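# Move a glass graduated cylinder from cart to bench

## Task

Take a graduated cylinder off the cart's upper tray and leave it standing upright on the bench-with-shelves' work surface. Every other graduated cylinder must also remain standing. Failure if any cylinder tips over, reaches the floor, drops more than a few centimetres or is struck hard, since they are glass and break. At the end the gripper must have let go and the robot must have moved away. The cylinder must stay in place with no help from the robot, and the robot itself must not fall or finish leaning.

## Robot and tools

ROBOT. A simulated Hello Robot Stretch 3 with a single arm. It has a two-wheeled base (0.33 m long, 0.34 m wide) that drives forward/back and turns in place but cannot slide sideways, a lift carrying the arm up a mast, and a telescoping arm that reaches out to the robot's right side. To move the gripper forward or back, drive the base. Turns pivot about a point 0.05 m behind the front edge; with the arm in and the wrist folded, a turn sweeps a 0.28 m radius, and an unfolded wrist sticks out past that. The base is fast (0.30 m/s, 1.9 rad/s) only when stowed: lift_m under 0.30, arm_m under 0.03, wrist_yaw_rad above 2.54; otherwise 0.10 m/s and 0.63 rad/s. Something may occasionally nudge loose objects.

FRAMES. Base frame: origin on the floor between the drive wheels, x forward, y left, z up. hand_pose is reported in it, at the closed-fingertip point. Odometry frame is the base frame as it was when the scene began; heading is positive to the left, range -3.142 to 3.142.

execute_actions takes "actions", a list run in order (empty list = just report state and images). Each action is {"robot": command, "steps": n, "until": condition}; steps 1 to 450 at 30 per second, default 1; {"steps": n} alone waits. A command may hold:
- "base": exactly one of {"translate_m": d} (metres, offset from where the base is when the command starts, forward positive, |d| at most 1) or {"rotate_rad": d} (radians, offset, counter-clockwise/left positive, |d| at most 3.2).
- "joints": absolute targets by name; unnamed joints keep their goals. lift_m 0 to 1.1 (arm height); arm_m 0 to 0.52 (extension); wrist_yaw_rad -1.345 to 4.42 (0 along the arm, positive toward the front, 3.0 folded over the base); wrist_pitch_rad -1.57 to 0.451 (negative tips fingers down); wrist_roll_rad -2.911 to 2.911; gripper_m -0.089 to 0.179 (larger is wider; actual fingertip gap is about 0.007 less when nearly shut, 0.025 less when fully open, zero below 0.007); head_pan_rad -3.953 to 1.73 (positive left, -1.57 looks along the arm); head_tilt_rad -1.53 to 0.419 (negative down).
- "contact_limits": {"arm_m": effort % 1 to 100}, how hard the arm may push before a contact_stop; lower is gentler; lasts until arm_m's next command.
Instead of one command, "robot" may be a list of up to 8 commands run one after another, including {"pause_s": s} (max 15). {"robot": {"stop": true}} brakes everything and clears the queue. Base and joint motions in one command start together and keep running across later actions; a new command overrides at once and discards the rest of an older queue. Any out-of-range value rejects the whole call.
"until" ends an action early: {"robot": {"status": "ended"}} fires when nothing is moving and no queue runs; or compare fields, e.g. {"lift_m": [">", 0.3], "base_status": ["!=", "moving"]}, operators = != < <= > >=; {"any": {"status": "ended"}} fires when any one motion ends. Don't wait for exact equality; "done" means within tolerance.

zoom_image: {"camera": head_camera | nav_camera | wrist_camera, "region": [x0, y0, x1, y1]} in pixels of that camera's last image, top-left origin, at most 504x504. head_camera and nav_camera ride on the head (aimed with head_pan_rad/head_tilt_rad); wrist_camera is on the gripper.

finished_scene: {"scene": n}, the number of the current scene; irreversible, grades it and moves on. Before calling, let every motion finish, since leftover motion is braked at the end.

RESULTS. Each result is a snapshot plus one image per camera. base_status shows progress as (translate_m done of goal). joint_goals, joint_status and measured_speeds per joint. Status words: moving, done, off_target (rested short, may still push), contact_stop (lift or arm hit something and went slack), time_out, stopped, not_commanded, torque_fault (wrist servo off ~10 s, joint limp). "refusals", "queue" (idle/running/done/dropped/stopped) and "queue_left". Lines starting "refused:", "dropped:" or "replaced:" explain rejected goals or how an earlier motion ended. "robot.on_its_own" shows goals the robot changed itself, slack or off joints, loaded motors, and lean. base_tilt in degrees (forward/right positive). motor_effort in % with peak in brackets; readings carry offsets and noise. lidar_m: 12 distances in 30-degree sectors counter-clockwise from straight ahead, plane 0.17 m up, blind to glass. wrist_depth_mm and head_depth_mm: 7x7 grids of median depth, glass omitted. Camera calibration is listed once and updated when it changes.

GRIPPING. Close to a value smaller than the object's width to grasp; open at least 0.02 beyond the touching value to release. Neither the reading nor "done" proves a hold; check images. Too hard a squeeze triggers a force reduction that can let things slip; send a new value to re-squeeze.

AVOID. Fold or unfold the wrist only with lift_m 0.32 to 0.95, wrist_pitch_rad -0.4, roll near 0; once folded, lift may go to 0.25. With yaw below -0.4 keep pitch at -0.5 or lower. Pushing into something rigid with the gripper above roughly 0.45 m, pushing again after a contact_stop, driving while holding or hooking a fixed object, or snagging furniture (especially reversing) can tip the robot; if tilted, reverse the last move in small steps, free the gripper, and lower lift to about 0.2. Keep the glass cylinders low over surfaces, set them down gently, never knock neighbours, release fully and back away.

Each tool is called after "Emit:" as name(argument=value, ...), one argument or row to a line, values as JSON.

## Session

Emit:
execute_actions(
  actions=[],
)

Scene clock: 0.00 s.
robot.base_odometry: x=+0.000 y=+0.000 heading=+0.000 (m, m, rad; robot's odometry frame)
robot.turned_by_wheels: +0.000 (rad since the last result)
robot.turned_by_imu: +0.000 (rad since the last result)
robot.base_tilt: forward=+1.2 right=-0.2 (deg)
robot.lidar_m: 1.96 2.03 2.09 1.20 1.06 1.07 1.26 1.46 1.63 1.97 2.09 1.82
robot.head_depth_mm: 1965 2118 2144 2151 2111 1918 1891 / 1977 2325 2327 2343 2270 2194 1904 / 1981 2545 2557 2584 2571 2549 1993 / 1993 2786 2851 2864 2883 2769 1982 / 2000 2903 2994 3030 3087 2813 1984 / 1913 2709 2758 2759 2804 2719 1955 / 2023 2408 2052 2537 2598 2467 1952
robot.base_status: not_commanded
robot.joint_positions: lift_m=+0.544 arm_m=-0.002 wrist_yaw_rad=+2.954 wrist_pitch_rad=-0.460 wrist_roll_rad=+0.002 gripper_m=+0.037 head_pan_rad=+0.015 head_tilt_rad=+0.011
robot.joint_goals: lift_m=+0.544 arm_m=-0.002 wrist_yaw_rad=+2.954 wrist_pitch_rad=-0.460 wrist_roll_rad=+0.002 gripper_m=+0.037 head_pan_rad=+0.015 head_tilt_rad=+0.011
robot.joint_status: lift_m=not_commanded arm_m=not_commanded wrist_yaw_rad=not_commanded wrist_pitch_rad=not_commanded wrist_roll_rad=not_commanded gripper_m=not_commanded head_pan_rad=not_commanded head_tilt_rad=not_commanded
robot.measured_speeds: translate_m=+0.000 rotate_rad=+0.000 lift_m=+0.000 arm_m=+0.000 wrist_yaw_rad=+0.000 wrist_pitch_rad=+0.000 wrist_roll_rad=+0.000 head_pan_rad=+0.000 head_tilt_rad=+0.000
robot: refusals=0 queue=idle queue_left=0
robot.motor_effort: left_wheel=+1 right_wheel=-1 lift_m=+26 arm_m=+0 wrist_yaw_rad=+0 wrist_pitch_rad=+6 wrist_roll_rad=+0 gripper_m=+0 head_pan_rad=+0 head_tilt_rad=+2 (%)
robot.hand_pose: x=+0.0195 y=+0.0717 z=+0.5474 quat_wxyz=(+0.225, +0.701, +0.096, +0.670) (m; robot's base frame)
robot.wrist_depth_mm: 796 - - - - - - / 842 - - - - - - / 894 - - - - - - / - - - - - - - / 924 903 948 941 936 941 944 / 787 784 - 807 829 802 801 / 686 688 694 692 680 705 703
pictures: head_camera (sideways: a quarter turn clockwise sets it upright), nav_camera (sideways: a quarter turn counterclockwise sets it upright), wrist_camera
camera_calibration (this result's frames):
head_camera: T_world_to_cam=[[-0.0428667, -0.0333884, -0.998523, 1.32221], [0.0163924, 0.999283, -0.0341175, 0.0504238], [0.998946, -0.0178307, -0.0422887, 0.0102393], [0, 0, 0, 1]] pos_world=[0.0456236, -0.00605872, 1.32241]
nav_camera: T_world_to_cam=[[-0.0330671, -0.00996677, 0.999403, -1.25781], [-0.0161102, -0.999815, -0.0105039, 0.071187], [0.999323, -0.0164479, 0.0329005, -0.0885081], [0, 0, 0, 1]] pos_world=[0.0480029, 0.0571818, 1.26072]
wrist_camera: T_world_to_cam=[[0.990059, -0.140092, 0.0125673, -0.0157634], [-0.0703602, -0.570647, -0.818176, 0.524433], [0.121791, 0.809158, -0.574831, 0.415663], [0, 0, 0, 1]] pos_world=[0.00188187, -0.0392786, 0.668212]
Images, in order (width x height): head_camera 896x504, nav_camera 672x504, wrist_camera 644x364.

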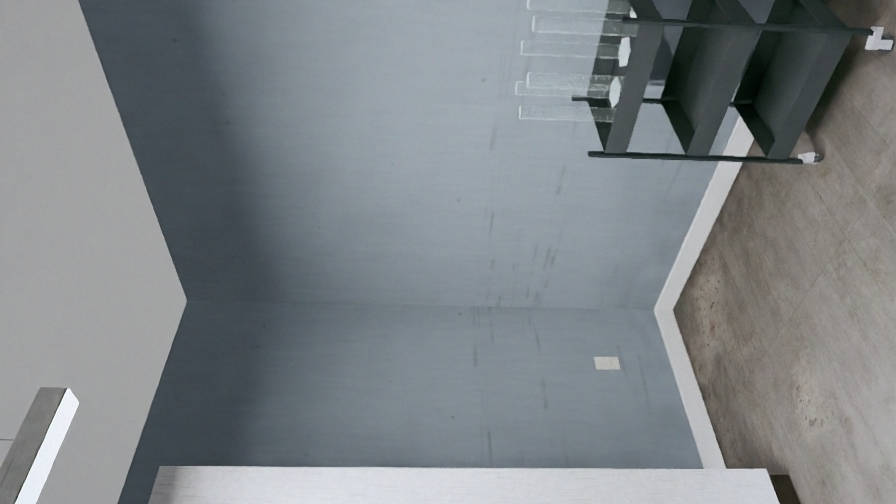

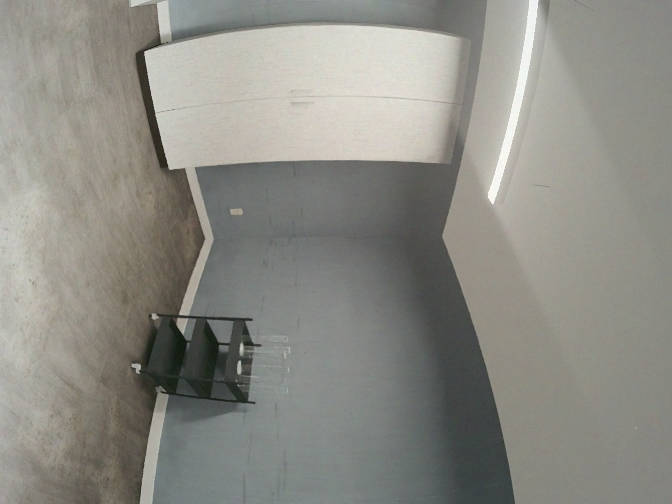

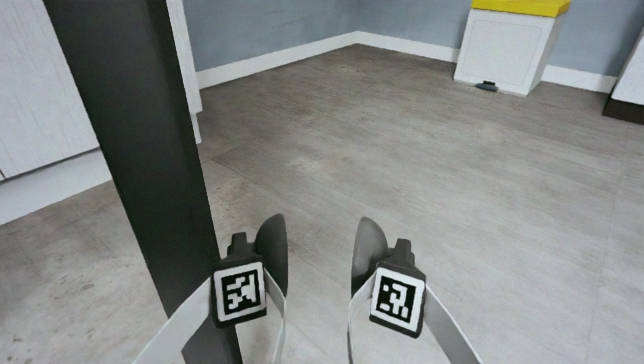

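Emit:
execute_actions(
  actions=[
    {"robot":{"base":{"rotate_rad":-0.11},"joints":{"lift_m":0.28,"wrist_pitch_rad":-0.4,"wrist_yaw_rad":3.0,"head_pan_rad":-1.9,"head_tilt_rad":-0.4}},"steps":450,"until":{"robot":{"status":"ended"}}},
  ],
)

Emit:
execute_actions(
  actions=[
    {"robot":{"base":{"translate_m":1.0},"joints":{"head_pan_rad":-1.57,"head_tilt_rad":-0.7}},"steps":450,"until":{"robot":{"x":[">",0.38]}}},
    {"robot":[{"base":{"translate_m":1.0}},{"base":{"rotate_rad":0.88},"joints":{"lift_m":0.5}},{"joints":{"lift_m":0.73,"wrist_yaw_rad":0,"gripper_m":0.11}},{"joints":{"wrist_pitch_rad":0.02,"arm_m":0.08}}],"steps":450,"until":{"robot":{"status":"ended"}}},
    {"steps":450,"until":{"robot":{"status":"ended"}}},
  ],
)

Scene clock: 4.30 s.
robot.base_odometry: x=+0.000 y=+0.000 heading=-0.110 (m, m, rad; robot's odometry frame)
robot.turned_by_wheels: -0.110 (rad since the last result)
robot.turned_by_imu: -0.111 (rad since the last result)
robot.base_tilt: forward=+1.2 right=-0.4 (deg)
robot.lidar_m: 1.85 2.04 2.03 2.01 1.07 1.06 1.18 1.46 1.50 1.97 2.09 1.83
robot.head_depth_mm: 1776 1931 1540 2212 2014 1629 1324 / 1849 1986 1670 2269 2003 1619 1319 / 1913 2059 1837 2327 2065 1608 1311 / 1963 2149 1814 2501 2061 1599 1311 / 2061 2251 2026 2602 2040 1595 1305 / 2110 2313 1987 2664 2039 1589 1300 / 2264 2445 1958 2532 2019 1580 1289
robot.base_status: done (rotate_rad -0.1098 of -0.1100)
robot.joint_positions: lift_m=+0.281 arm_m=-0.002 wrist_yaw_rad=+2.997 wrist_pitch_rad=-0.423 wrist_roll_rad=+0.002 gripper_m=+0.037 head_pan_rad=-1.893 head_tilt_rad=-0.395
robot.joint_goals: lift_m=+0.280 arm_m=-0.002 wrist_yaw_rad=+3.000 wrist_pitch_rad=-0.400 wrist_roll_rad=+0.002 gripper_m=+0.037 head_pan_rad=-1.900 head_tilt_rad=-0.400
robot.joint_status: lift_m=done arm_m=not_commanded wrist_yaw_rad=done wrist_pitch_rad=done wrist_roll_rad=not_commanded gripper_m=not_commanded head_pan_rad=done head_tilt_rad=done
robot.measured_speeds: translate_m=+0.000 rotate_rad=+0.000 lift_m=+0.000 arm_m=+0.000 wrist_yaw_rad=+0.000 wrist_pitch_rad=+0.000 wrist_roll_rad=+0.000 head_pan_rad=+0.000 head_tilt_rad=+0.000
robot: refusals=0 queue=done queue_left=0
robot.motor_effort: left_wheel=+5(11) right_wheel=-4(6) lift_m=+10(27) arm_m=+0(0) wrist_yaw_rad=+2(4) wrist_pitch_rad=+10(10) wrist_roll_rad=+0(0) gripper_m=+0(1) head_pan_rad=-4(45) head_tilt_rad=-4(38) (%)
robot.hand_pose: x=+0.0110 y=+0.0781 z=+0.2923 quat_wxyz=(+0.198, +0.701, +0.098, +0.678) (m; robot's base frame)
robot.wrist_depth_mm: 827 - - - - - - / 877 - - - - - - / 896 940 954 978 - - - / 721 735 731 757 739 751 766 / 587 596 - 604 610 615 613 / 495 504 - 519 528 512 517 / 441 - - - 431 444 450
pictures: head_camera (sideways: a quarter turn clockwise sets it upright), nav_camera (sideways: a quarter turn counterclockwise sets it upright), wrist_camera
camera_calibration (this result's frames):
head_camera: T_world_to_cam=[[0.106301, 0.422032, -0.900327, 1.19295], [0.942686, -0.330799, -0.0437615, 0.057308], [-0.316296, -0.844074, -0.433008, 0.526809], [0, 0, 0, 1]] pos_world=[-0.0142073, -0.0398406, 1.30467]
nav_camera: T_world_to_cam=[[-0.124177, -0.34226, 0.931363, -1.16816], [-0.9377, 0.347437, 0.00265509, 0.0596751], [-0.324499, -0.873009, -0.364081, 0.436305], [0, 0, 0, 1]] pos_world=[0.0524791, -0.0396489, 1.24667]
wrist_camera: T_world_to_cam=[[0.995054, -0.0982966, 0.0143105, -0.0070875], [-0.0415062, -0.542332, -0.839138, 0.322426], [0.0902455, 0.834394, -0.54373, 0.25417], [0, 0, 0, 1]] pos_world=[-0.00250261, -0.037913, 0.408861]
Images, in order (width x height): head_camera 896x504, nav_camera 672x504, wrist_camera 644x364.

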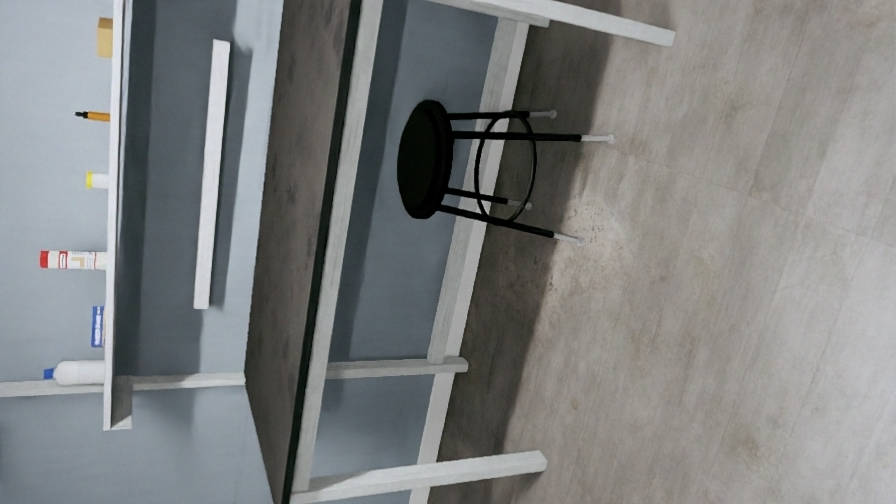

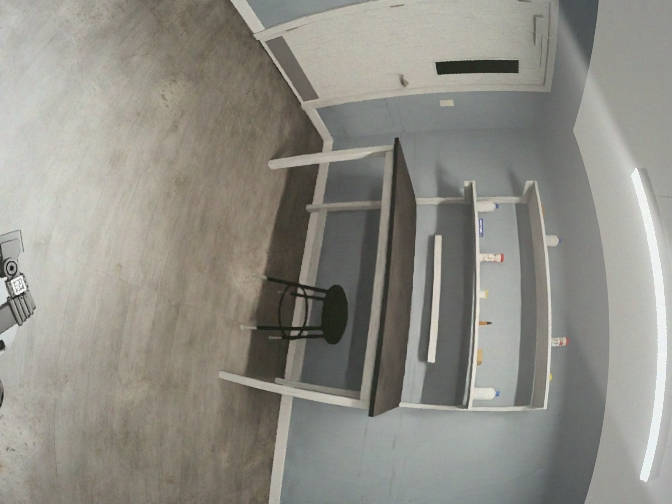

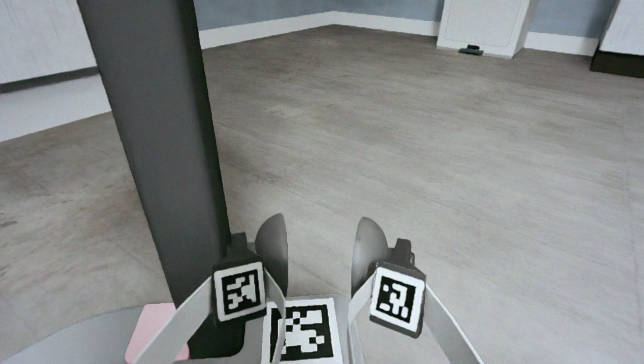

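Scene clock: 17.93 s.
robot.base_odometry: x=+1.377 y=-0.152 heading=+0.770 (m, m, rad; robot's odometry frame)
robot.turned_by_wheels: +0.880 (rad since the last result)
robot.turned_by_imu: +0.893 (rad since the last result)
robot.base_tilt: forward=+1.1 right=-0.4 (deg)
robot.lidar_m: 1.12 1.18 1.74 2.12 2.20 2.63 2.42 1.45 1.08 0.62 0.65 1.54
robot.head_depth_mm: 883 1002 1160 1373 1539 1322 1183 / 883 1003 1160 1376 1543 - - / 882 1002 1110 1272 1501 - 1121 / 882 1002 1067 931 1118 - 1131 / 881 1000 1061 931 1114 1249 1131 / 881 1002 1059 922 1108 1240 1125 / 880 1001 1089 889 1098 1258 1121
robot.base_status: done (rotate_rad +0.8798 of +0.8800)
robot.joint_positions: lift_m=+0.729 arm_m=+0.080 wrist_yaw_rad=+0.002 wrist_pitch_rad=-0.006 wrist_roll_rad=+0.002 gripper_m=+0.110 head_pan_rad=-1.577 head_tilt_rad=-0.692
robot.joint_goals: lift_m=+0.730 arm_m=+0.080 wrist_yaw_rad=+0.000 wrist_pitch_rad=+0.020 wrist_roll_rad=+0.002 gripper_m=+0.110 head_pan_rad=-1.570 head_tilt_rad=-0.700
robot.joint_status: lift_m=done arm_m=done wrist_yaw_rad=done wrist_pitch_rad=done wrist_roll_rad=not_commanded gripper_m=done head_pan_rad=done head_tilt_rad=done
robot.measured_speeds: translate_m=+0.000 rotate_rad=+0.000 lift_m=+0.000 arm_m=+0.000 wrist_yaw_rad=+0.000 wrist_pitch_rad=+0.000 wrist_roll_rad=+0.000 head_pan_rad=+0.000 head_tilt_rad=+0.000
robot: refusals=0 queue=done queue_left=0
robot.motor_effort: left_wheel=-4(15) right_wheel=+2(6) lift_m=+40(45) arm_m=+2(5) wrist_yaw_rad=-2(1) wrist_pitch_rad=+11(11) wrist_roll_rad=+0(0) gripper_m=+0(89) head_pan_rad=+4(29) head_tilt_rad=-6(34) (%)
robot.hand_pose: x=-0.0208 y=-0.4808 z=+0.8423 quat_wxyz=(+0.707, +0.003, -0.708, -0.002) (m; robot's base frame)
robot.wrist_depth_mm: 708 701 679 684 662 658 646 / 722 719 697 694 679 671 660 / 742 729 727 700 692 677 670 / 759 743 730 733 709 693 688 / 780 775 644 635 711 713 709 / 406 - 509 526 498 720 719 / 337 332 324 320 315 759 734
pictures: head_camera (sideways: a quarter turn clockwise sets it upright), nav_camera (sideways: a quarter turn counterclockwise sets it upright), wrist_camera
camera_calibration (this result's frames):
head_camera: T_world_to_cam=[[-0.0286239, 0.678685, -0.733871, 0.976748], [0.998893, -0.00800234, -0.0463614, 0.0603323], [-0.0373375, -0.734386, -0.677705, 0.843459], [0, 0, 0, 1]] pos_world=[-0.000814519, -0.0429977, 1.29122]
nav_camera: T_world_to_cam=[[-0.0132302, -0.620568, 0.784041, -0.976702], [-0.999255, 0.0366376, 0.0121368, 0.0477093], [-0.0362571, -0.783296, -0.62059, 0.768301], [0, 0, 0, 1]] pos_world=[0.0626082, -0.00605053, 1.242]
wrist_camera: T_world_to_cam=[[-0.998724, -0.0392048, 0.0318454, -0.0660804], [-0.0376142, 0.156512, -0.98696, 0.940053], [0.0337094, -0.986898, -0.157787, -0.179467], [0, 0, 0, 1]] pos_world=[-0.0245871, -0.326835, 0.901581]
Images, in order (width x height): head_camera 896x504, nav_camera 672x504, wrist_camera 644x364.

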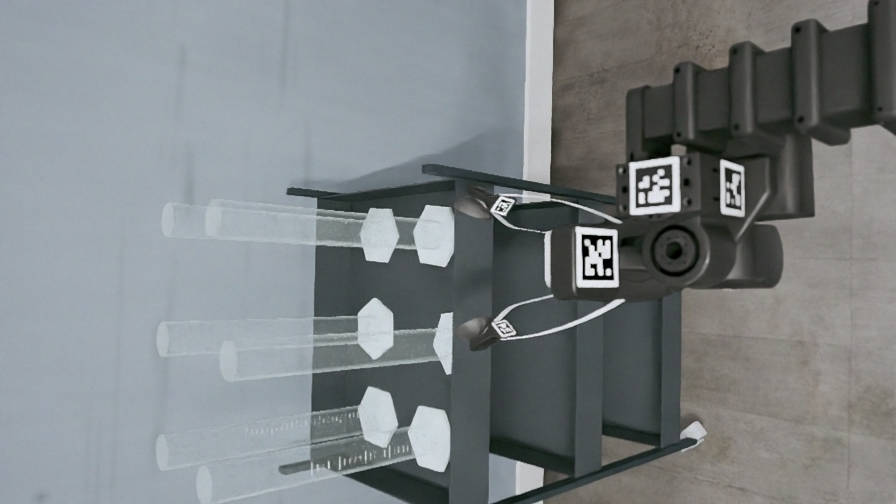

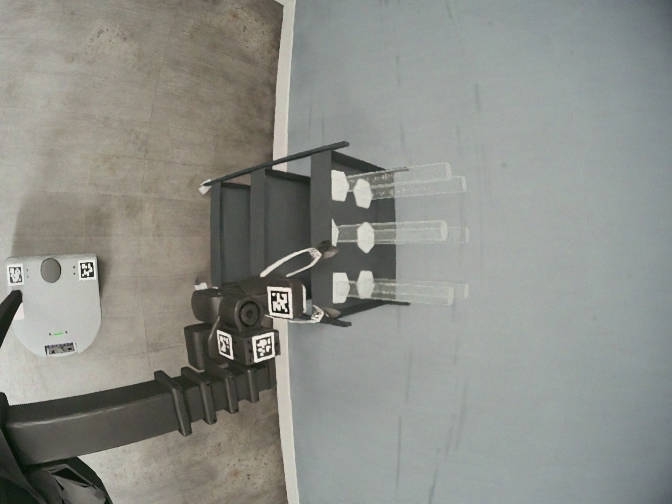

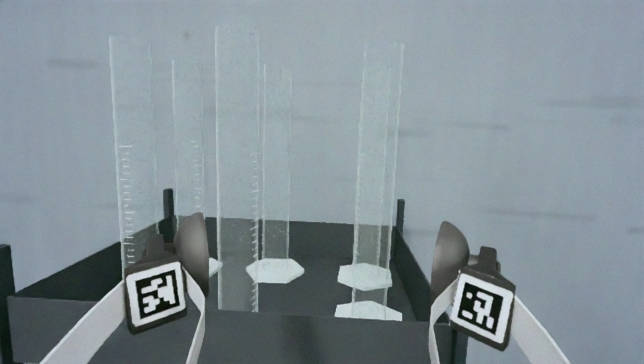

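Emit:
execute_actions(
  actions=[
    {"robot":{"base":{"translate_m":-0.046},"joints":{"arm_m":0.27}},"steps":450,"until":{"robot":{"status":"ended"}}},
  ],
)

Scene clock: 20.87 s.
robot.base_odometry: x=+1.344 y=-0.184 heading=+0.770 (m, m, rad; robot's odometry frame)
robot.turned_by_wheels: +0.000 (rad since the last result)
robot.turned_by_imu: +0.001 (rad since the last result)
robot.base_tilt: forward=+1.3 right=-0.5 (deg)
robot.lidar_m: 1.17 1.23 1.78 2.12 2.19 2.58 2.37 1.45 1.08 0.62 0.65 1.54
robot.head_depth_mm: 880 1003 1161 1371 1533 1346 1187 / 882 1004 1159 1353 1550 - - / 881 1004 1159 1305 1500 1308 1141 / 880 1000 1066 - 1092 1249 1134 / 879 1003 1063 926 1112 1246 1129 / 879 999 1057 922 1106 1241 1128 / 880 1000 1056 907 1077 1233 1121
robot.base_status: done (translate_m -0.0460 of -0.0460)
robot.joint_positions: lift_m=+0.729 arm_m=+0.270 wrist_yaw_rad=+0.002 wrist_pitch_rad=-0.005 wrist_roll_rad=+0.002 gripper_m=+0.110 head_pan_rad=-1.577 head_tilt_rad=-0.692
robot.joint_goals: lift_m=+0.730 arm_m=+0.270 wrist_yaw_rad=+0.000 wrist_pitch_rad=+0.020 wrist_roll_rad=+0.002 gripper_m=+0.110 head_pan_rad=-1.570 head_tilt_rad=-0.700
robot.joint_status: lift_m=done arm_m=done wrist_yaw_rad=done wrist_pitch_rad=done wrist_roll_rad=not_commanded gripper_m=done head_pan_rad=done head_tilt_rad=done
robot.measured_speeds: translate_m=+0.000 rotate_rad=+0.000 lift_m=+0.000 arm_m=+0.000 wrist_yaw_rad=+0.000 wrist_pitch_rad=+0.000 wrist_roll_rad=+0.000 head_pan_rad=+0.000 head_tilt_rad=+0.000
robot: refusals=0 queue=done queue_left=0
robot.motor_effort: left_wheel=-4(11) right_wheel=+1(3) lift_m=+41(40) arm_m=+2(3) wrist_yaw_rad=-2(2) wrist_pitch_rad=+11(11) wrist_roll_rad=+0(0) gripper_m=-2(0) head_pan_rad=+3(4) head_tilt_rad=-6(6) (%)
robot.hand_pose: x=-0.0210 y=-0.6708 z=+0.8425 quat_wxyz=(+0.707, +0.003, -0.708, -0.001) (m; robot's base frame)
robot.wrist_depth_mm: 531 520 515 501 493 487 480 / 544 532 521 522 509 499 487 / 552 546 534 523 520 507 506 / 565 557 549 538 529 522 509 / 580 574 558 547 541 527 520 / 431 - 460 451 549 536 532 / 386 364 377 385 442 559 545
pictures: head_camera (sideways: a quarter turn clockwise sets it upright), nav_camera (sideways: a quarter turn counterclockwise sets it upright), wrist_camera
camera_calibration (this result's frames):
head_camera: T_world_to_cam=[[-0.0286242, 0.678685, -0.733871, 0.976748], [0.998893, -0.00800199, -0.0463614, 0.0603323], [-0.0373372, -0.734386, -0.677705, 0.843459], [0, 0, 0, 1]] pos_world=[-0.000814504, -0.0429977, 1.29122]
nav_camera: T_world_to_cam=[[-0.01323, -0.620568, 0.784041, -0.976703], [-0.999255, 0.0366373, 0.0121368, 0.0477093], [-0.0362568, -0.783296, -0.62059, 0.768301], [0, 0, 0, 1]] pos_world=[0.0626082, -0.00605051, 1.242]
wrist_camera: T_world_to_cam=[[-0.998749, -0.0385315, 0.0318827, -0.073283], [-0.0375119, 0.155535, -0.987118, 0.969525], [0.0330763, -0.987079, -0.156786, -0.367934], [0, 0, 0, 1]] pos_world=[-0.0246527, -0.516798, 0.901685]
Images, in order (width x height): head_camera 896x504, nav_camera 672x504, wrist_camera 644x364.

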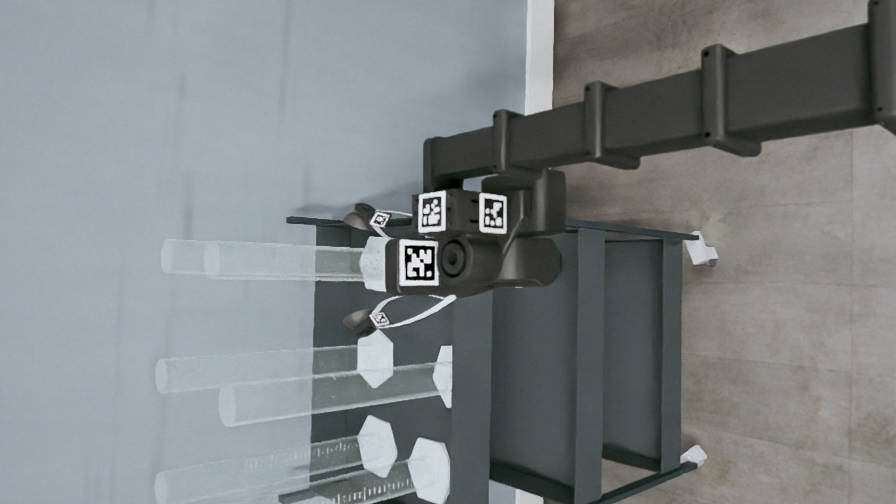

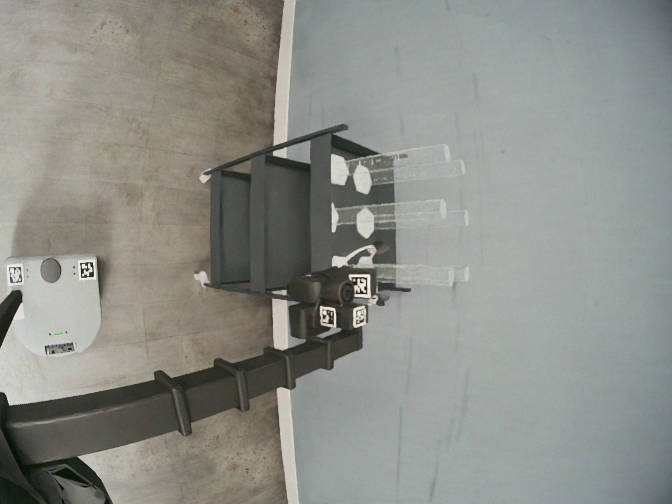

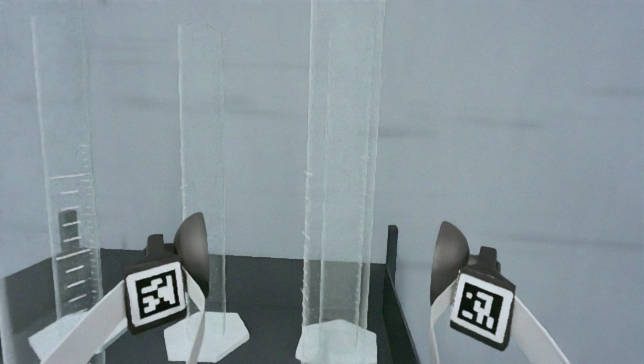

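Emit:
execute_actions(
  actions=[
    {"robot":[{"base":{"translate_m":-0.007},"joints":{"arm_m":0.317}},{"joints":{"gripper_m":-0.02}},{"joints":{"lift_m":0.75}}],"steps":450,"until":{"robot":{"status":"ended"}}},
  ],
)

Scene clock: 25.43 s.
robot.base_odometry: x=+1.339 y=-0.189 heading=+0.770 (m, m, rad; robot's odometry frame)
robot.turned_by_wheels: +0.000 (rad since the last result)
robot.turned_by_imu: +0.001 (rad since the last result)
robot.base_tilt: forward=+1.1 right=-0.4 (deg)
robot.lidar_m: 1.18 1.23 1.79 2.11 2.20 2.58 2.36 1.45 1.08 0.61 0.64 1.54
robot.head_depth_mm: 879 1001 1160 1374 1544 1350 - / 881 1002 1161 1339 - - 1118 / 880 1000 1149 - 1537 1314 1137 / 880 999 1084 - 1105 1251 1132 / 879 1000 1063 926 1112 1245 1129 / 880 1000 1057 921 1106 1241 1127 / 878 998 1054 909 1075 1239 1122
robot.base_status: done (translate_m -0.0070 of -0.0070)
robot.joint_positions: lift_m=+0.749 arm_m=+0.317 wrist_yaw_rad=-0.001 wrist_pitch_rad=-0.020 wrist_roll_rad=+0.002 gripper_m=-0.019 head_pan_rad=-1.577 head_tilt_rad=-0.692
robot.joint_goals: lift_m=+0.750 arm_m=+0.317 wrist_yaw_rad=+0.000 wrist_pitch_rad=+0.020 wrist_roll_rad=+0.002 gripper_m=-0.020 head_pan_rad=-1.570 head_tilt_rad=-0.700
robot.joint_status: lift_m=done arm_m=done wrist_yaw_rad=done wrist_pitch_rad=done wrist_roll_rad=not_commanded gripper_m=done head_pan_rad=done head_tilt_rad=done
robot.measured_speeds: translate_m=+0.000 rotate_rad=+0.000 lift_m=+0.000 arm_m=+0.000 wrist_yaw_rad=+0.000 wrist_pitch_rad=+0.000 wrist_roll_rad=+0.000 head_pan_rad=+0.000 head_tilt_rad=+0.000
robot: refusals=0 queue=done queue_left=0
robot.motor_effort: left_wheel=-4(9) right_wheel=+2(3) lift_m=+42(42) arm_m=+2(3) wrist_yaw_rad=+1(1) wrist_pitch_rad=+17(18) wrist_roll_rad=+0(0) gripper_m=-19(100) head_pan_rad=+3(3) head_tilt_rad=-5(6) (%)
robot.hand_pose: x=-0.0216 y=-0.7174 z=+0.8588 quat_wxyz=(+0.707, +0.007, -0.708, -0.007) (m; robot's base frame)
robot.wrist_depth_mm: 482 474 463 455 450 446 437 / 490 484 474 465 464 455 444 / 506 496 488 479 470 462 457 / 517 513 505 489 483 471 466 / 525 525 508 505 494 484 475 / 425 421 - 410 502 498 494 / 397 399 389 411 512 512 503
pictures: head_camera (sideways: a quarter turn clockwise sets it upright), nav_camera (sideways: a quarter turn counterclockwise sets it upright), wrist_camera
camera_calibration (this result's frames):
head_camera: T_world_to_cam=[[-0.0286243, 0.678685, -0.733871, 0.976748], [0.998893, -0.00800175, -0.0463614, 0.0603323], [-0.0373371, -0.734386, -0.677705, 0.843459], [0, 0, 0, 1]] pos_world=[-0.000814494, -0.0429977, 1.29122]
nav_camera: T_world_to_cam=[[-0.0132299, -0.620568, 0.784041, -0.976703], [-0.999255, 0.036637, 0.0121368, 0.0477093], [-0.0362566, -0.783296, -0.62059, 0.768301], [0, 0, 0, 1]] pos_world=[0.0626082, -0.00605049, 1.242]
wrist_camera: T_world_to_cam=[[-0.998836, -0.0366667, 0.0313478, -0.0743962], [-0.0371427, 0.169891, -0.984763, 1.00107], [0.0307823, -0.98478, -0.171055, -0.397519], [0, 0, 0, 1]] pos_world=[-0.0248905, -0.56427, 0.920152]
Images, in order (width x height): head_camera 896x504, nav_camera 672x504, wrist_camera 644x364.

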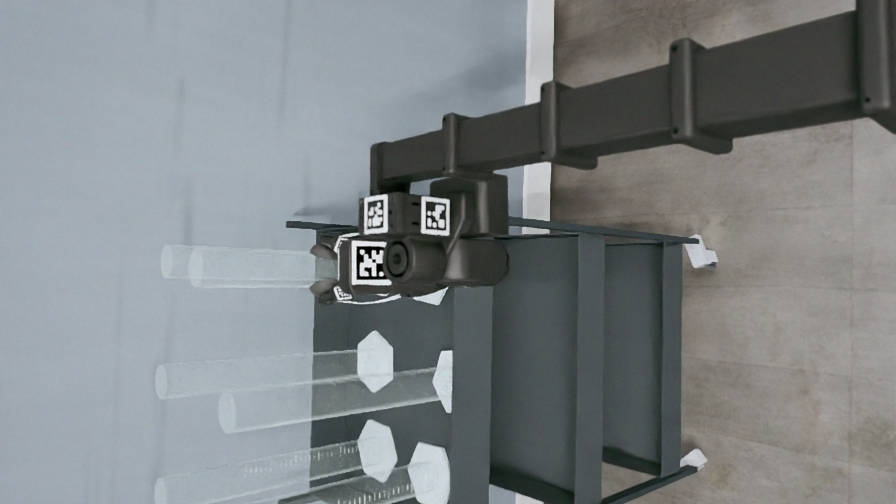

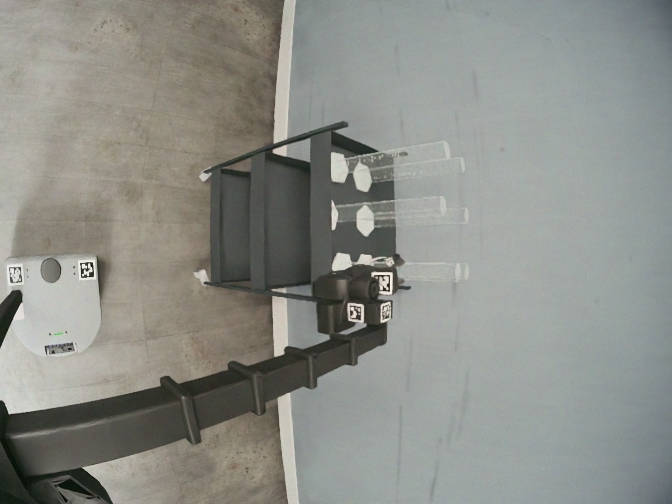

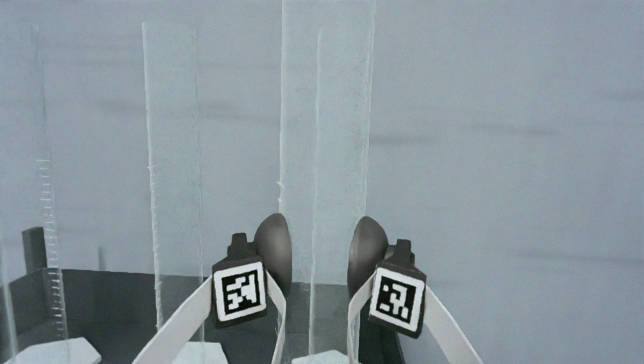

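Emit:
execute_actions(
  actions=[
    {"robot":[{"joints":{"lift_m":0.729}},{"joints":{"gripper_m":0.08}},{"joints":{"arm_m":0.329}},{"joints":{"gripper_m":-0.02}},{"joints":{"lift_m":0.75}}],"steps":450,"until":{"robot":{"status":"ended"}}},
  ],
)

Scene clock: 31.57 s.
robot.base_odometry: x=+1.339 y=-0.189 heading=+0.770 (m, m, rad; robot's odometry frame)
robot.turned_by_wheels: +0.000 (rad since the last result)
robot.turned_by_imu: +0.001 (rad since the last result)
robot.base_tilt: forward=+1.2 right=-0.4 (deg)
robot.lidar_m: 1.18 1.23 1.79 2.11 2.19 2.58 2.37 1.45 1.08 0.61 0.65 1.54
robot.head_depth_mm: 880 999 1162 1376 1542 1351 - / 881 1001 1158 1341 - - 1123 / 881 1000 1134 - 1534 1310 1141 / 878 999 1084 - 1107 1255 1134 / 879 1000 1058 929 1111 1244 1126 / 880 998 1058 924 1104 1239 1123 / 879 996 1058 908 1072 1229 1116
robot.base_status: done (translate_m -0.0070 of -0.0070)
robot.joint_positions: lift_m=+0.749 arm_m=+0.329 wrist_yaw_rad=-0.001 wrist_pitch_rad=-0.018 wrist_roll_rad=+0.002 gripper_m=-0.019 head_pan_rad=-1.577 head_tilt_rad=-0.692
robot.joint_goals: lift_m=+0.750 arm_m=+0.329 wrist_yaw_rad=+0.000 wrist_pitch_rad=+0.020 wrist_roll_rad=+0.002 gripper_m=-0.020 head_pan_rad=-1.570 head_tilt_rad=-0.700
robot.joint_status: lift_m=done arm_m=done wrist_yaw_rad=done wrist_pitch_rad=done wrist_roll_rad=not_commanded gripper_m=done head_pan_rad=done head_tilt_rad=done
robot.measured_speeds: translate_m=+0.000 rotate_rad=+0.000 lift_m=+0.000 arm_m=+0.000 wrist_yaw_rad=+0.000 wrist_pitch_rad=+0.000 wrist_roll_rad=+0.000 head_pan_rad=+0.000 head_tilt_rad=+0.000
robot: refusals=0 queue=done queue_left=0
robot.motor_effort: left_wheel=-4(5) right_wheel=+2(2) lift_m=+42(44) arm_m=+2(1) wrist_yaw_rad=+1(0) wrist_pitch_rad=+16(17) wrist_roll_rad=+0(0) gripper_m=-22(100) head_pan_rad=+4(3) head_tilt_rad=-6(6) (%)
robot.hand_pose: x=-0.0216 y=-0.7294 z=+0.8591 quat_wxyz=(+0.707, +0.007, -0.708, -0.007) (m; robot's base frame)
robot.wrist_depth_mm: 465 463 453 443 439 428 423 / 478 472 460 460 450 443 435 / 495 485 473 469 457 453 443 / 505 496 486 477 472 464 455 / 514 513 500 486 482 476 463 / 411 410 - 499 489 486 473 / 397 403 407 399 404 498 490
pictures: head_camera (sideways: a quarter turn clockwise sets it upright), nav_camera (sideways: a quarter turn counterclockwise sets it upright), wrist_camera
camera_calibration (this result's frames):
head_camera: T_world_to_cam=[[-0.0286242, 0.678685, -0.733871, 0.976748], [0.998893, -0.00800198, -0.0463614, 0.0603323], [-0.0373372, -0.734386, -0.677705, 0.843459], [0, 0, 0, 1]] pos_world=[-0.000814504, -0.0429977, 1.29122]
nav_camera: T_world_to_cam=[[-0.01323, -0.620568, 0.784041, -0.976702], [-0.999255, 0.0366373, 0.0121368, 0.0477093], [-0.0362568, -0.783296, -0.62059, 0.768301], [0, 0, 0, 1]] pos_world=[0.0626082, -0.0060505, 1.242]
wrist_camera: T_world_to_cam=[[-0.998836, -0.036627, 0.0313951, -0.0748596], [-0.0371434, 0.168639, -0.984978, 1.0027], [0.0307823, -0.984997, -0.169803, -0.410568], [0, 0, 0, 1]] pos_world=[-0.0248905, -0.576245, 0.920272]
Images, in order (width x height): head_camera 896x504, nav_camera 672x504, wrist_camera 644x364.

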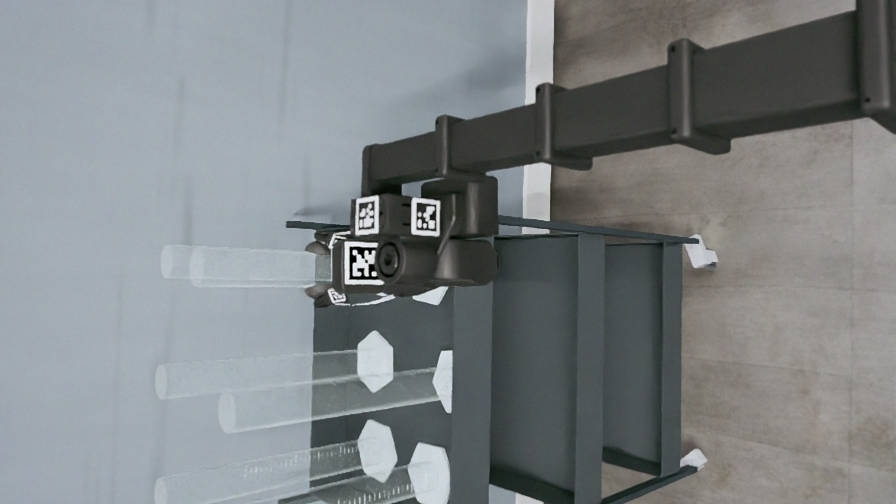

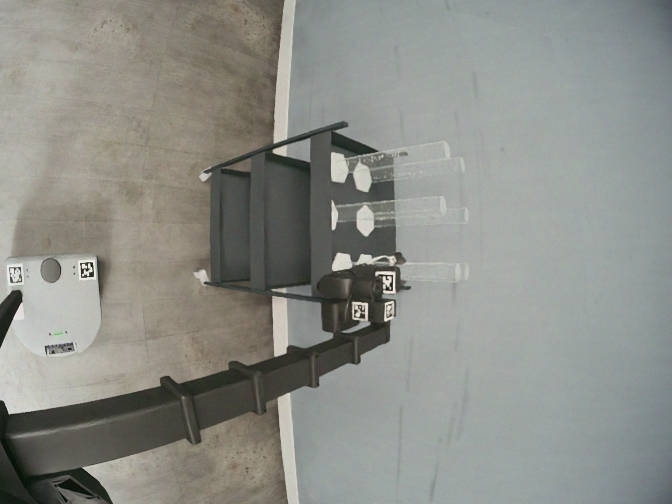

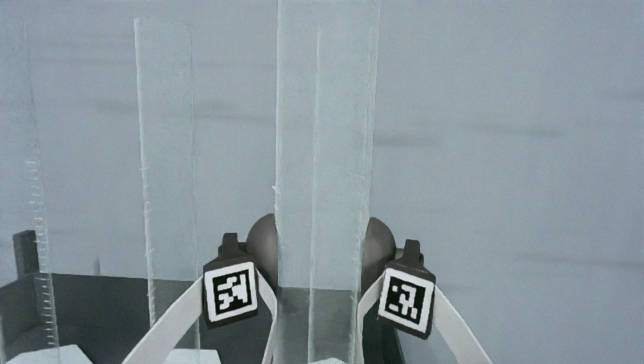

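Emit:
execute_actions(
  actions=[
    {"robot":[{"joints":{"lift_m":0.89}},{"base":{"translate_m":-1.0},"joints":{"arm_m":0.15,"lift_m":1.05,"head_tilt_rad":-0.5}},{"base":{"translate_m":-0.62}},{"base":{"rotate_rad":-1.57}}],"steps":450,"until":{"robot":{"status":"ended"}}},
    {"steps":450,"until":{"robot":{"status":"ended"}}},
  ],
)

Scene clock: 56.17 s.
robot.base_odometry: x=+0.176 y=-1.316 heading=-0.800 (m, m, rad; robot's odometry frame)
robot.turned_by_wheels: -1.570 (rad since the last result)
robot.turned_by_imu: -1.582 (rad since the last result)
robot.base_tilt: forward=+1.1 right=-0.4 (deg)
robot.lidar_m: 0.98 1.05 1.47 2.79 2.92 2.21 2.15 1.23 1.05 0.77 0.78 1.01
robot.head_depth_mm: 1236 - 1062 1739 1727 1483 1238 / 1235 - - 1769 1773 1474 1235 / 1231 - - 1763 1739 1466 1228 / 1234 1302 - 1767 1732 1456 1226 / 1235 1341 1009 834 1743 1451 1215 / 1214 1335 1003 837 1614 1339 1213 / 1225 1346 1483 1666 1765 1441 1210
robot.base_status: done (rotate_rad -1.5699 of -1.5700)
robot.joint_positions: lift_m=+1.049 arm_m=+0.150 wrist_yaw_rad=-0.001 wrist_pitch_rad=-0.020 wrist_roll_rad=+0.002 gripper_m=-0.019 head_pan_rad=-1.577 head_tilt_rad=-0.507
robot.joint_goals: lift_m=+1.050 arm_m=+0.150 wrist_yaw_rad=+0.000 wrist_pitch_rad=+0.020 wrist_roll_rad=+0.002 gripper_m=-0.020 head_pan_rad=-1.570 head_tilt_rad=-0.500
robot.joint_status: lift_m=done arm_m=done wrist_yaw_rad=done wrist_pitch_rad=done wrist_roll_rad=not_commanded gripper_m=done head_pan_rad=done head_tilt_rad=done
robot.measured_speeds: translate_m=+0.000 rotate_rad=+0.000 lift_m=+0.000 arm_m=+0.000 wrist_yaw_rad=+0.000 wrist_pitch_rad=+0.000 wrist_roll_rad=+0.000 head_pan_rad=+0.000 head_tilt_rad=+0.000
robot: refusals=0 queue=done queue_left=0
robot.motor_effort: left_wheel=+5(12) right_wheel=-3(8) lift_m=+42(44) arm_m=-3(4) wrist_yaw_rad=+0(0) wrist_pitch_rad=+17(17) wrist_roll_rad=+1(0) gripper_m=-21(21) head_pan_rad=+4(3) head_tilt_rad=+3(26) (%)
robot.hand_pose: x=-0.0216 y=-0.5510 z=+1.1586 quat_wxyz=(+0.707, +0.007, -0.708, -0.008) (m; robot's base frame)
robot.wrist_depth_mm: - - - - - - 961 / - - - 956 899 859 953 / - - - - - - - / - - - - - - - / - - - 954 - - - / - - - 646 678 667 676 / - - 478 492 474 508 515
pictures: head_camera (sideways: a quarter turn clockwise sets it upright), nav_camera (sideways: a quarter turn counterclockwise sets it upright), wrist_camera
camera_calibration (this result's frames):
head_camera: T_world_to_cam=[[-0.0295291, 0.532223, -0.846089, 1.12304], [0.998842, -0.0164593, -0.0452138, 0.0588495], [-0.0379898, -0.846444, -0.53112, 0.652771], [0, 0, 0, 1]] pos_world=[-0.000820412, -0.0442035, 1.29955]
nav_camera: T_world_to_cam=[[-0.0122773, -0.46587, 0.884768, -1.10804], [-0.999246, 0.0383155, 0.00630903, 0.0552942], [-0.0368395, -0.884023, -0.465989, 0.567163], [0, 0, 0, 1]] pos_world=[0.0625427, -0.0169388, 1.24431]
wrist_camera: T_world_to_cam=[[-0.998836, -0.0366812, 0.0313316, -0.0776842], [-0.0371447, 0.170384, -0.984677, 1.26826], [0.0307807, -0.984695, -0.171548, -0.18174], [0, 0, 0, 1]] pos_world=[-0.0248905, -0.3979, 1.22009]
Images, in order (width x height): head_camera 896x504, nav_camera 672x504, wrist_camera 644x364.

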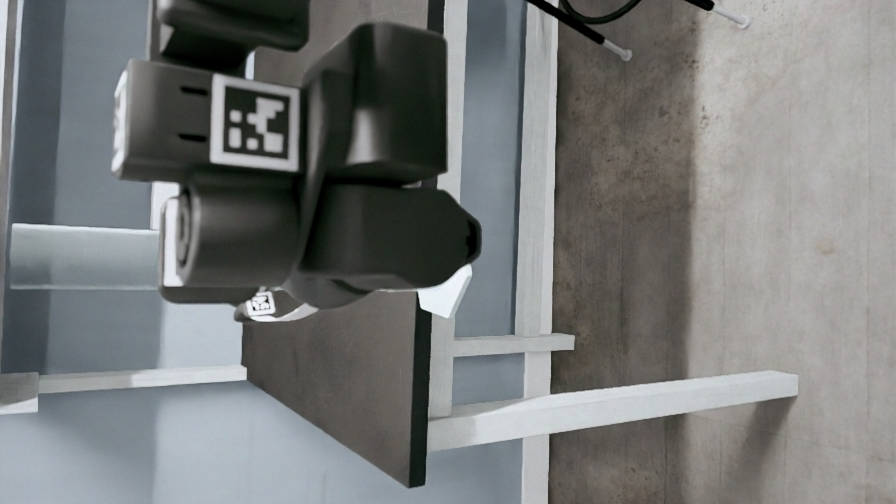

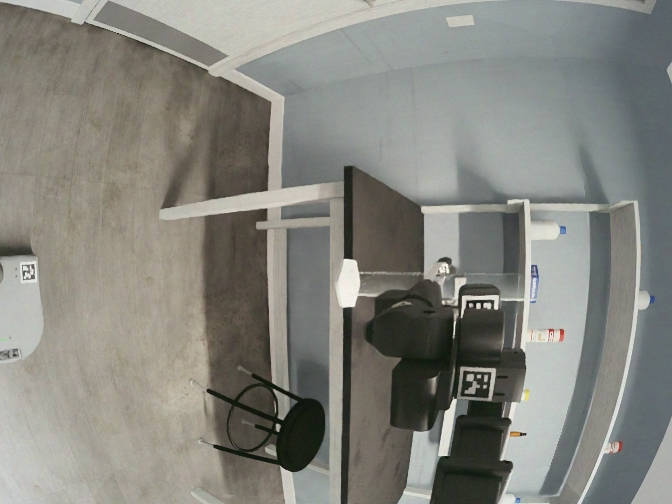

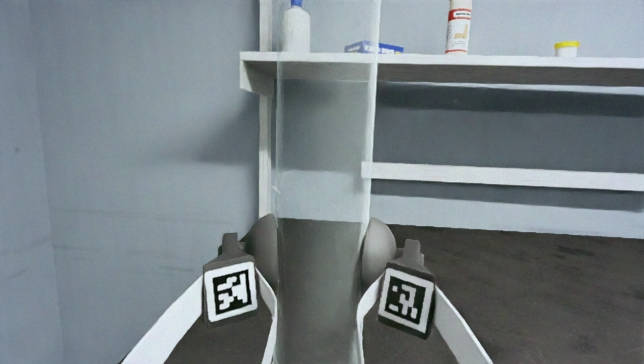

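Emit:
execute_actions(
  actions=[
    {"robot":[{"joints":{"arm_m":0.48}},{"joints":{"lift_m":0.995}},{"joints":{"lift_m":0.982}}],"steps":450,"until":{"robot":{"status":"ended"}}},
  ],
)

Scene clock: 62.00 s.
robot.base_odometry: x=+0.176 y=-1.316 heading=-0.800 (m, m, rad; robot's odometry frame)
robot.turned_by_wheels: +0.000 (rad since the last result)
robot.turned_by_imu: +0.001 (rad since the last result)
robot.base_tilt: forward=+1.0 right=-0.3 (deg)
robot.lidar_m: 0.98 1.05 1.47 2.79 2.91 2.21 2.15 1.23 1.05 0.77 0.78 1.01
robot.head_depth_mm: 1234 1364 - - 1721 1476 1239 / 1238 1307 - 829 1764 1478 1235 / 1231 1308 971 829 1745 1460 1232 / 1230 1320 907 830 1722 1462 1225 / 1232 1351 1007 834 1735 1451 1221 / 1210 1335 1002 834 1613 1343 1218 / 1226 1353 1489 1661 1771 1436 1211
robot.base_status: done (rotate_rad -1.5699 of -1.5700)
robot.joint_positions: lift_m=+0.983 arm_m=+0.480 wrist_yaw_rad=-0.001 wrist_pitch_rad=-0.008 wrist_roll_rad=+0.002 gripper_m=-0.019 head_pan_rad=-1.577 head_tilt_rad=-0.507
robot.joint_goals: lift_m=+0.982 arm_m=+0.480 wrist_yaw_rad=+0.000 wrist_pitch_rad=+0.020 wrist_roll_rad=+0.002 gripper_m=-0.020 head_pan_rad=-1.570 head_tilt_rad=-0.500
robot.joint_status: lift_m=done arm_m=done wrist_yaw_rad=done wrist_pitch_rad=done wrist_roll_rad=not_commanded gripper_m=done head_pan_rad=done head_tilt_rad=done
robot.measured_speeds: translate_m=+0.000 rotate_rad=+0.000 lift_m=+0.000 arm_m=+0.000 wrist_yaw_rad=+0.000 wrist_pitch_rad=+0.000 wrist_roll_rad=+0.000 head_pan_rad=+0.000 head_tilt_rad=+0.000
robot: refusals=0 queue=done queue_left=0
robot.motor_effort: left_wheel=+5(5) right_wheel=-3(3) lift_m=+10(39) arm_m=+3(2) wrist_yaw_rad=+0(1) wrist_pitch_rad=+12(17) wrist_roll_rad=+0(0) gripper_m=-21(21) head_pan_rad=+3(3) head_tilt_rad=+4(3) (%)
robot.hand_pose: x=-0.0216 y=-0.8807 z=+1.0953 quat_wxyz=(+0.707, +0.003, -0.708, -0.003) (m; robot's base frame)
robot.wrist_depth_mm: 770 734 615 658 641 625 607 / 757 759 736 727 718 704 695 / 785 769 766 744 741 734 710 / 817 800 771 761 744 743 657 / 835 795 807 767 766 750 744 / 850 834 - 525 548 542 557 / 880 392 386 392 380 405 414
pictures: head_camera (sideways: a quarter turn clockwise sets it upright), nav_camera (sideways: a quarter turn counterclockwise sets it upright), wrist_camera
camera_calibration (this result's frames):
head_camera: T_world_to_cam=[[-0.0295292, 0.532197, -0.846105, 1.12306], [0.998842, -0.0164608, -0.0452134, 0.0588491], [-0.03799, -0.84646, -0.531095, 0.652738], [0, 0, 0, 1]] pos_world=[-0.000820418, -0.0442036, 1.29955]
nav_camera: T_world_to_cam=[[-0.0122772, -0.465844, 0.884782, -1.10806], [-0.999246, 0.0383158, 0.00630806, 0.0552954], [-0.0368397, -0.884037, -0.465963, 0.567128], [0, 0, 0, 1]] pos_world=[0.0625427, -0.0169405, 1.24431]
wrist_camera: T_world_to_cam=[[-0.998836, -0.0363024, 0.0317703, -0.0879409], [-0.0371479, 0.158636, -0.986638, 1.25384], [0.0307774, -0.98667, -0.1598, -0.531892], [0, 0, 0, 1]] pos_world=[-0.0248907, -0.726898, 1.15488]
Images, in order (width x height): head_camera 896x504, nav_camera 672x504, wrist_camera 644x364.

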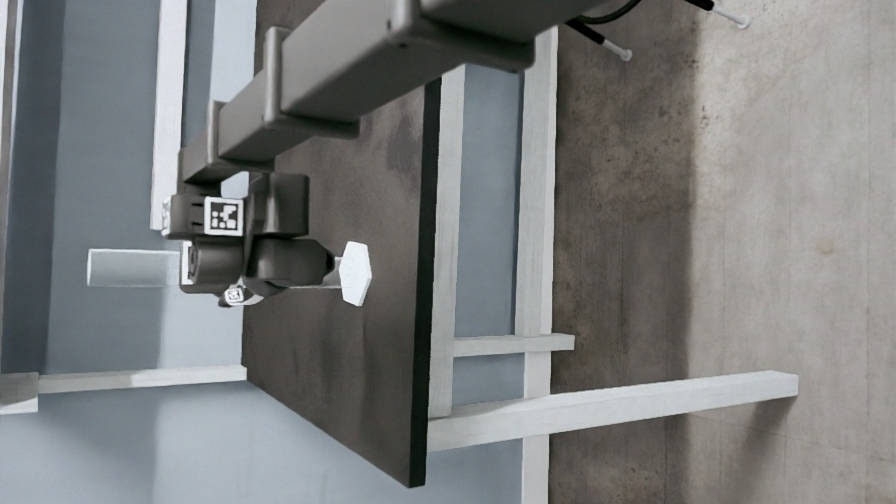

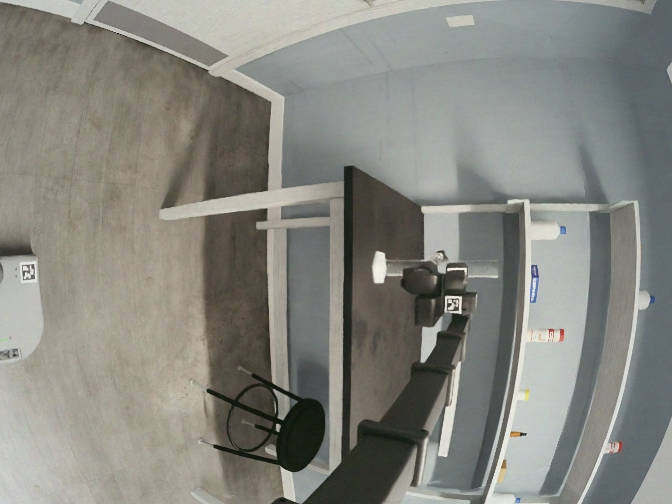

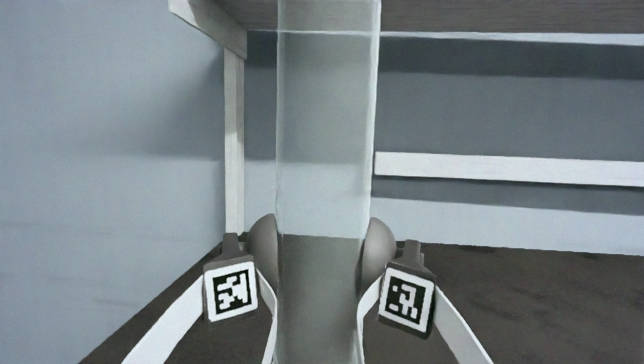

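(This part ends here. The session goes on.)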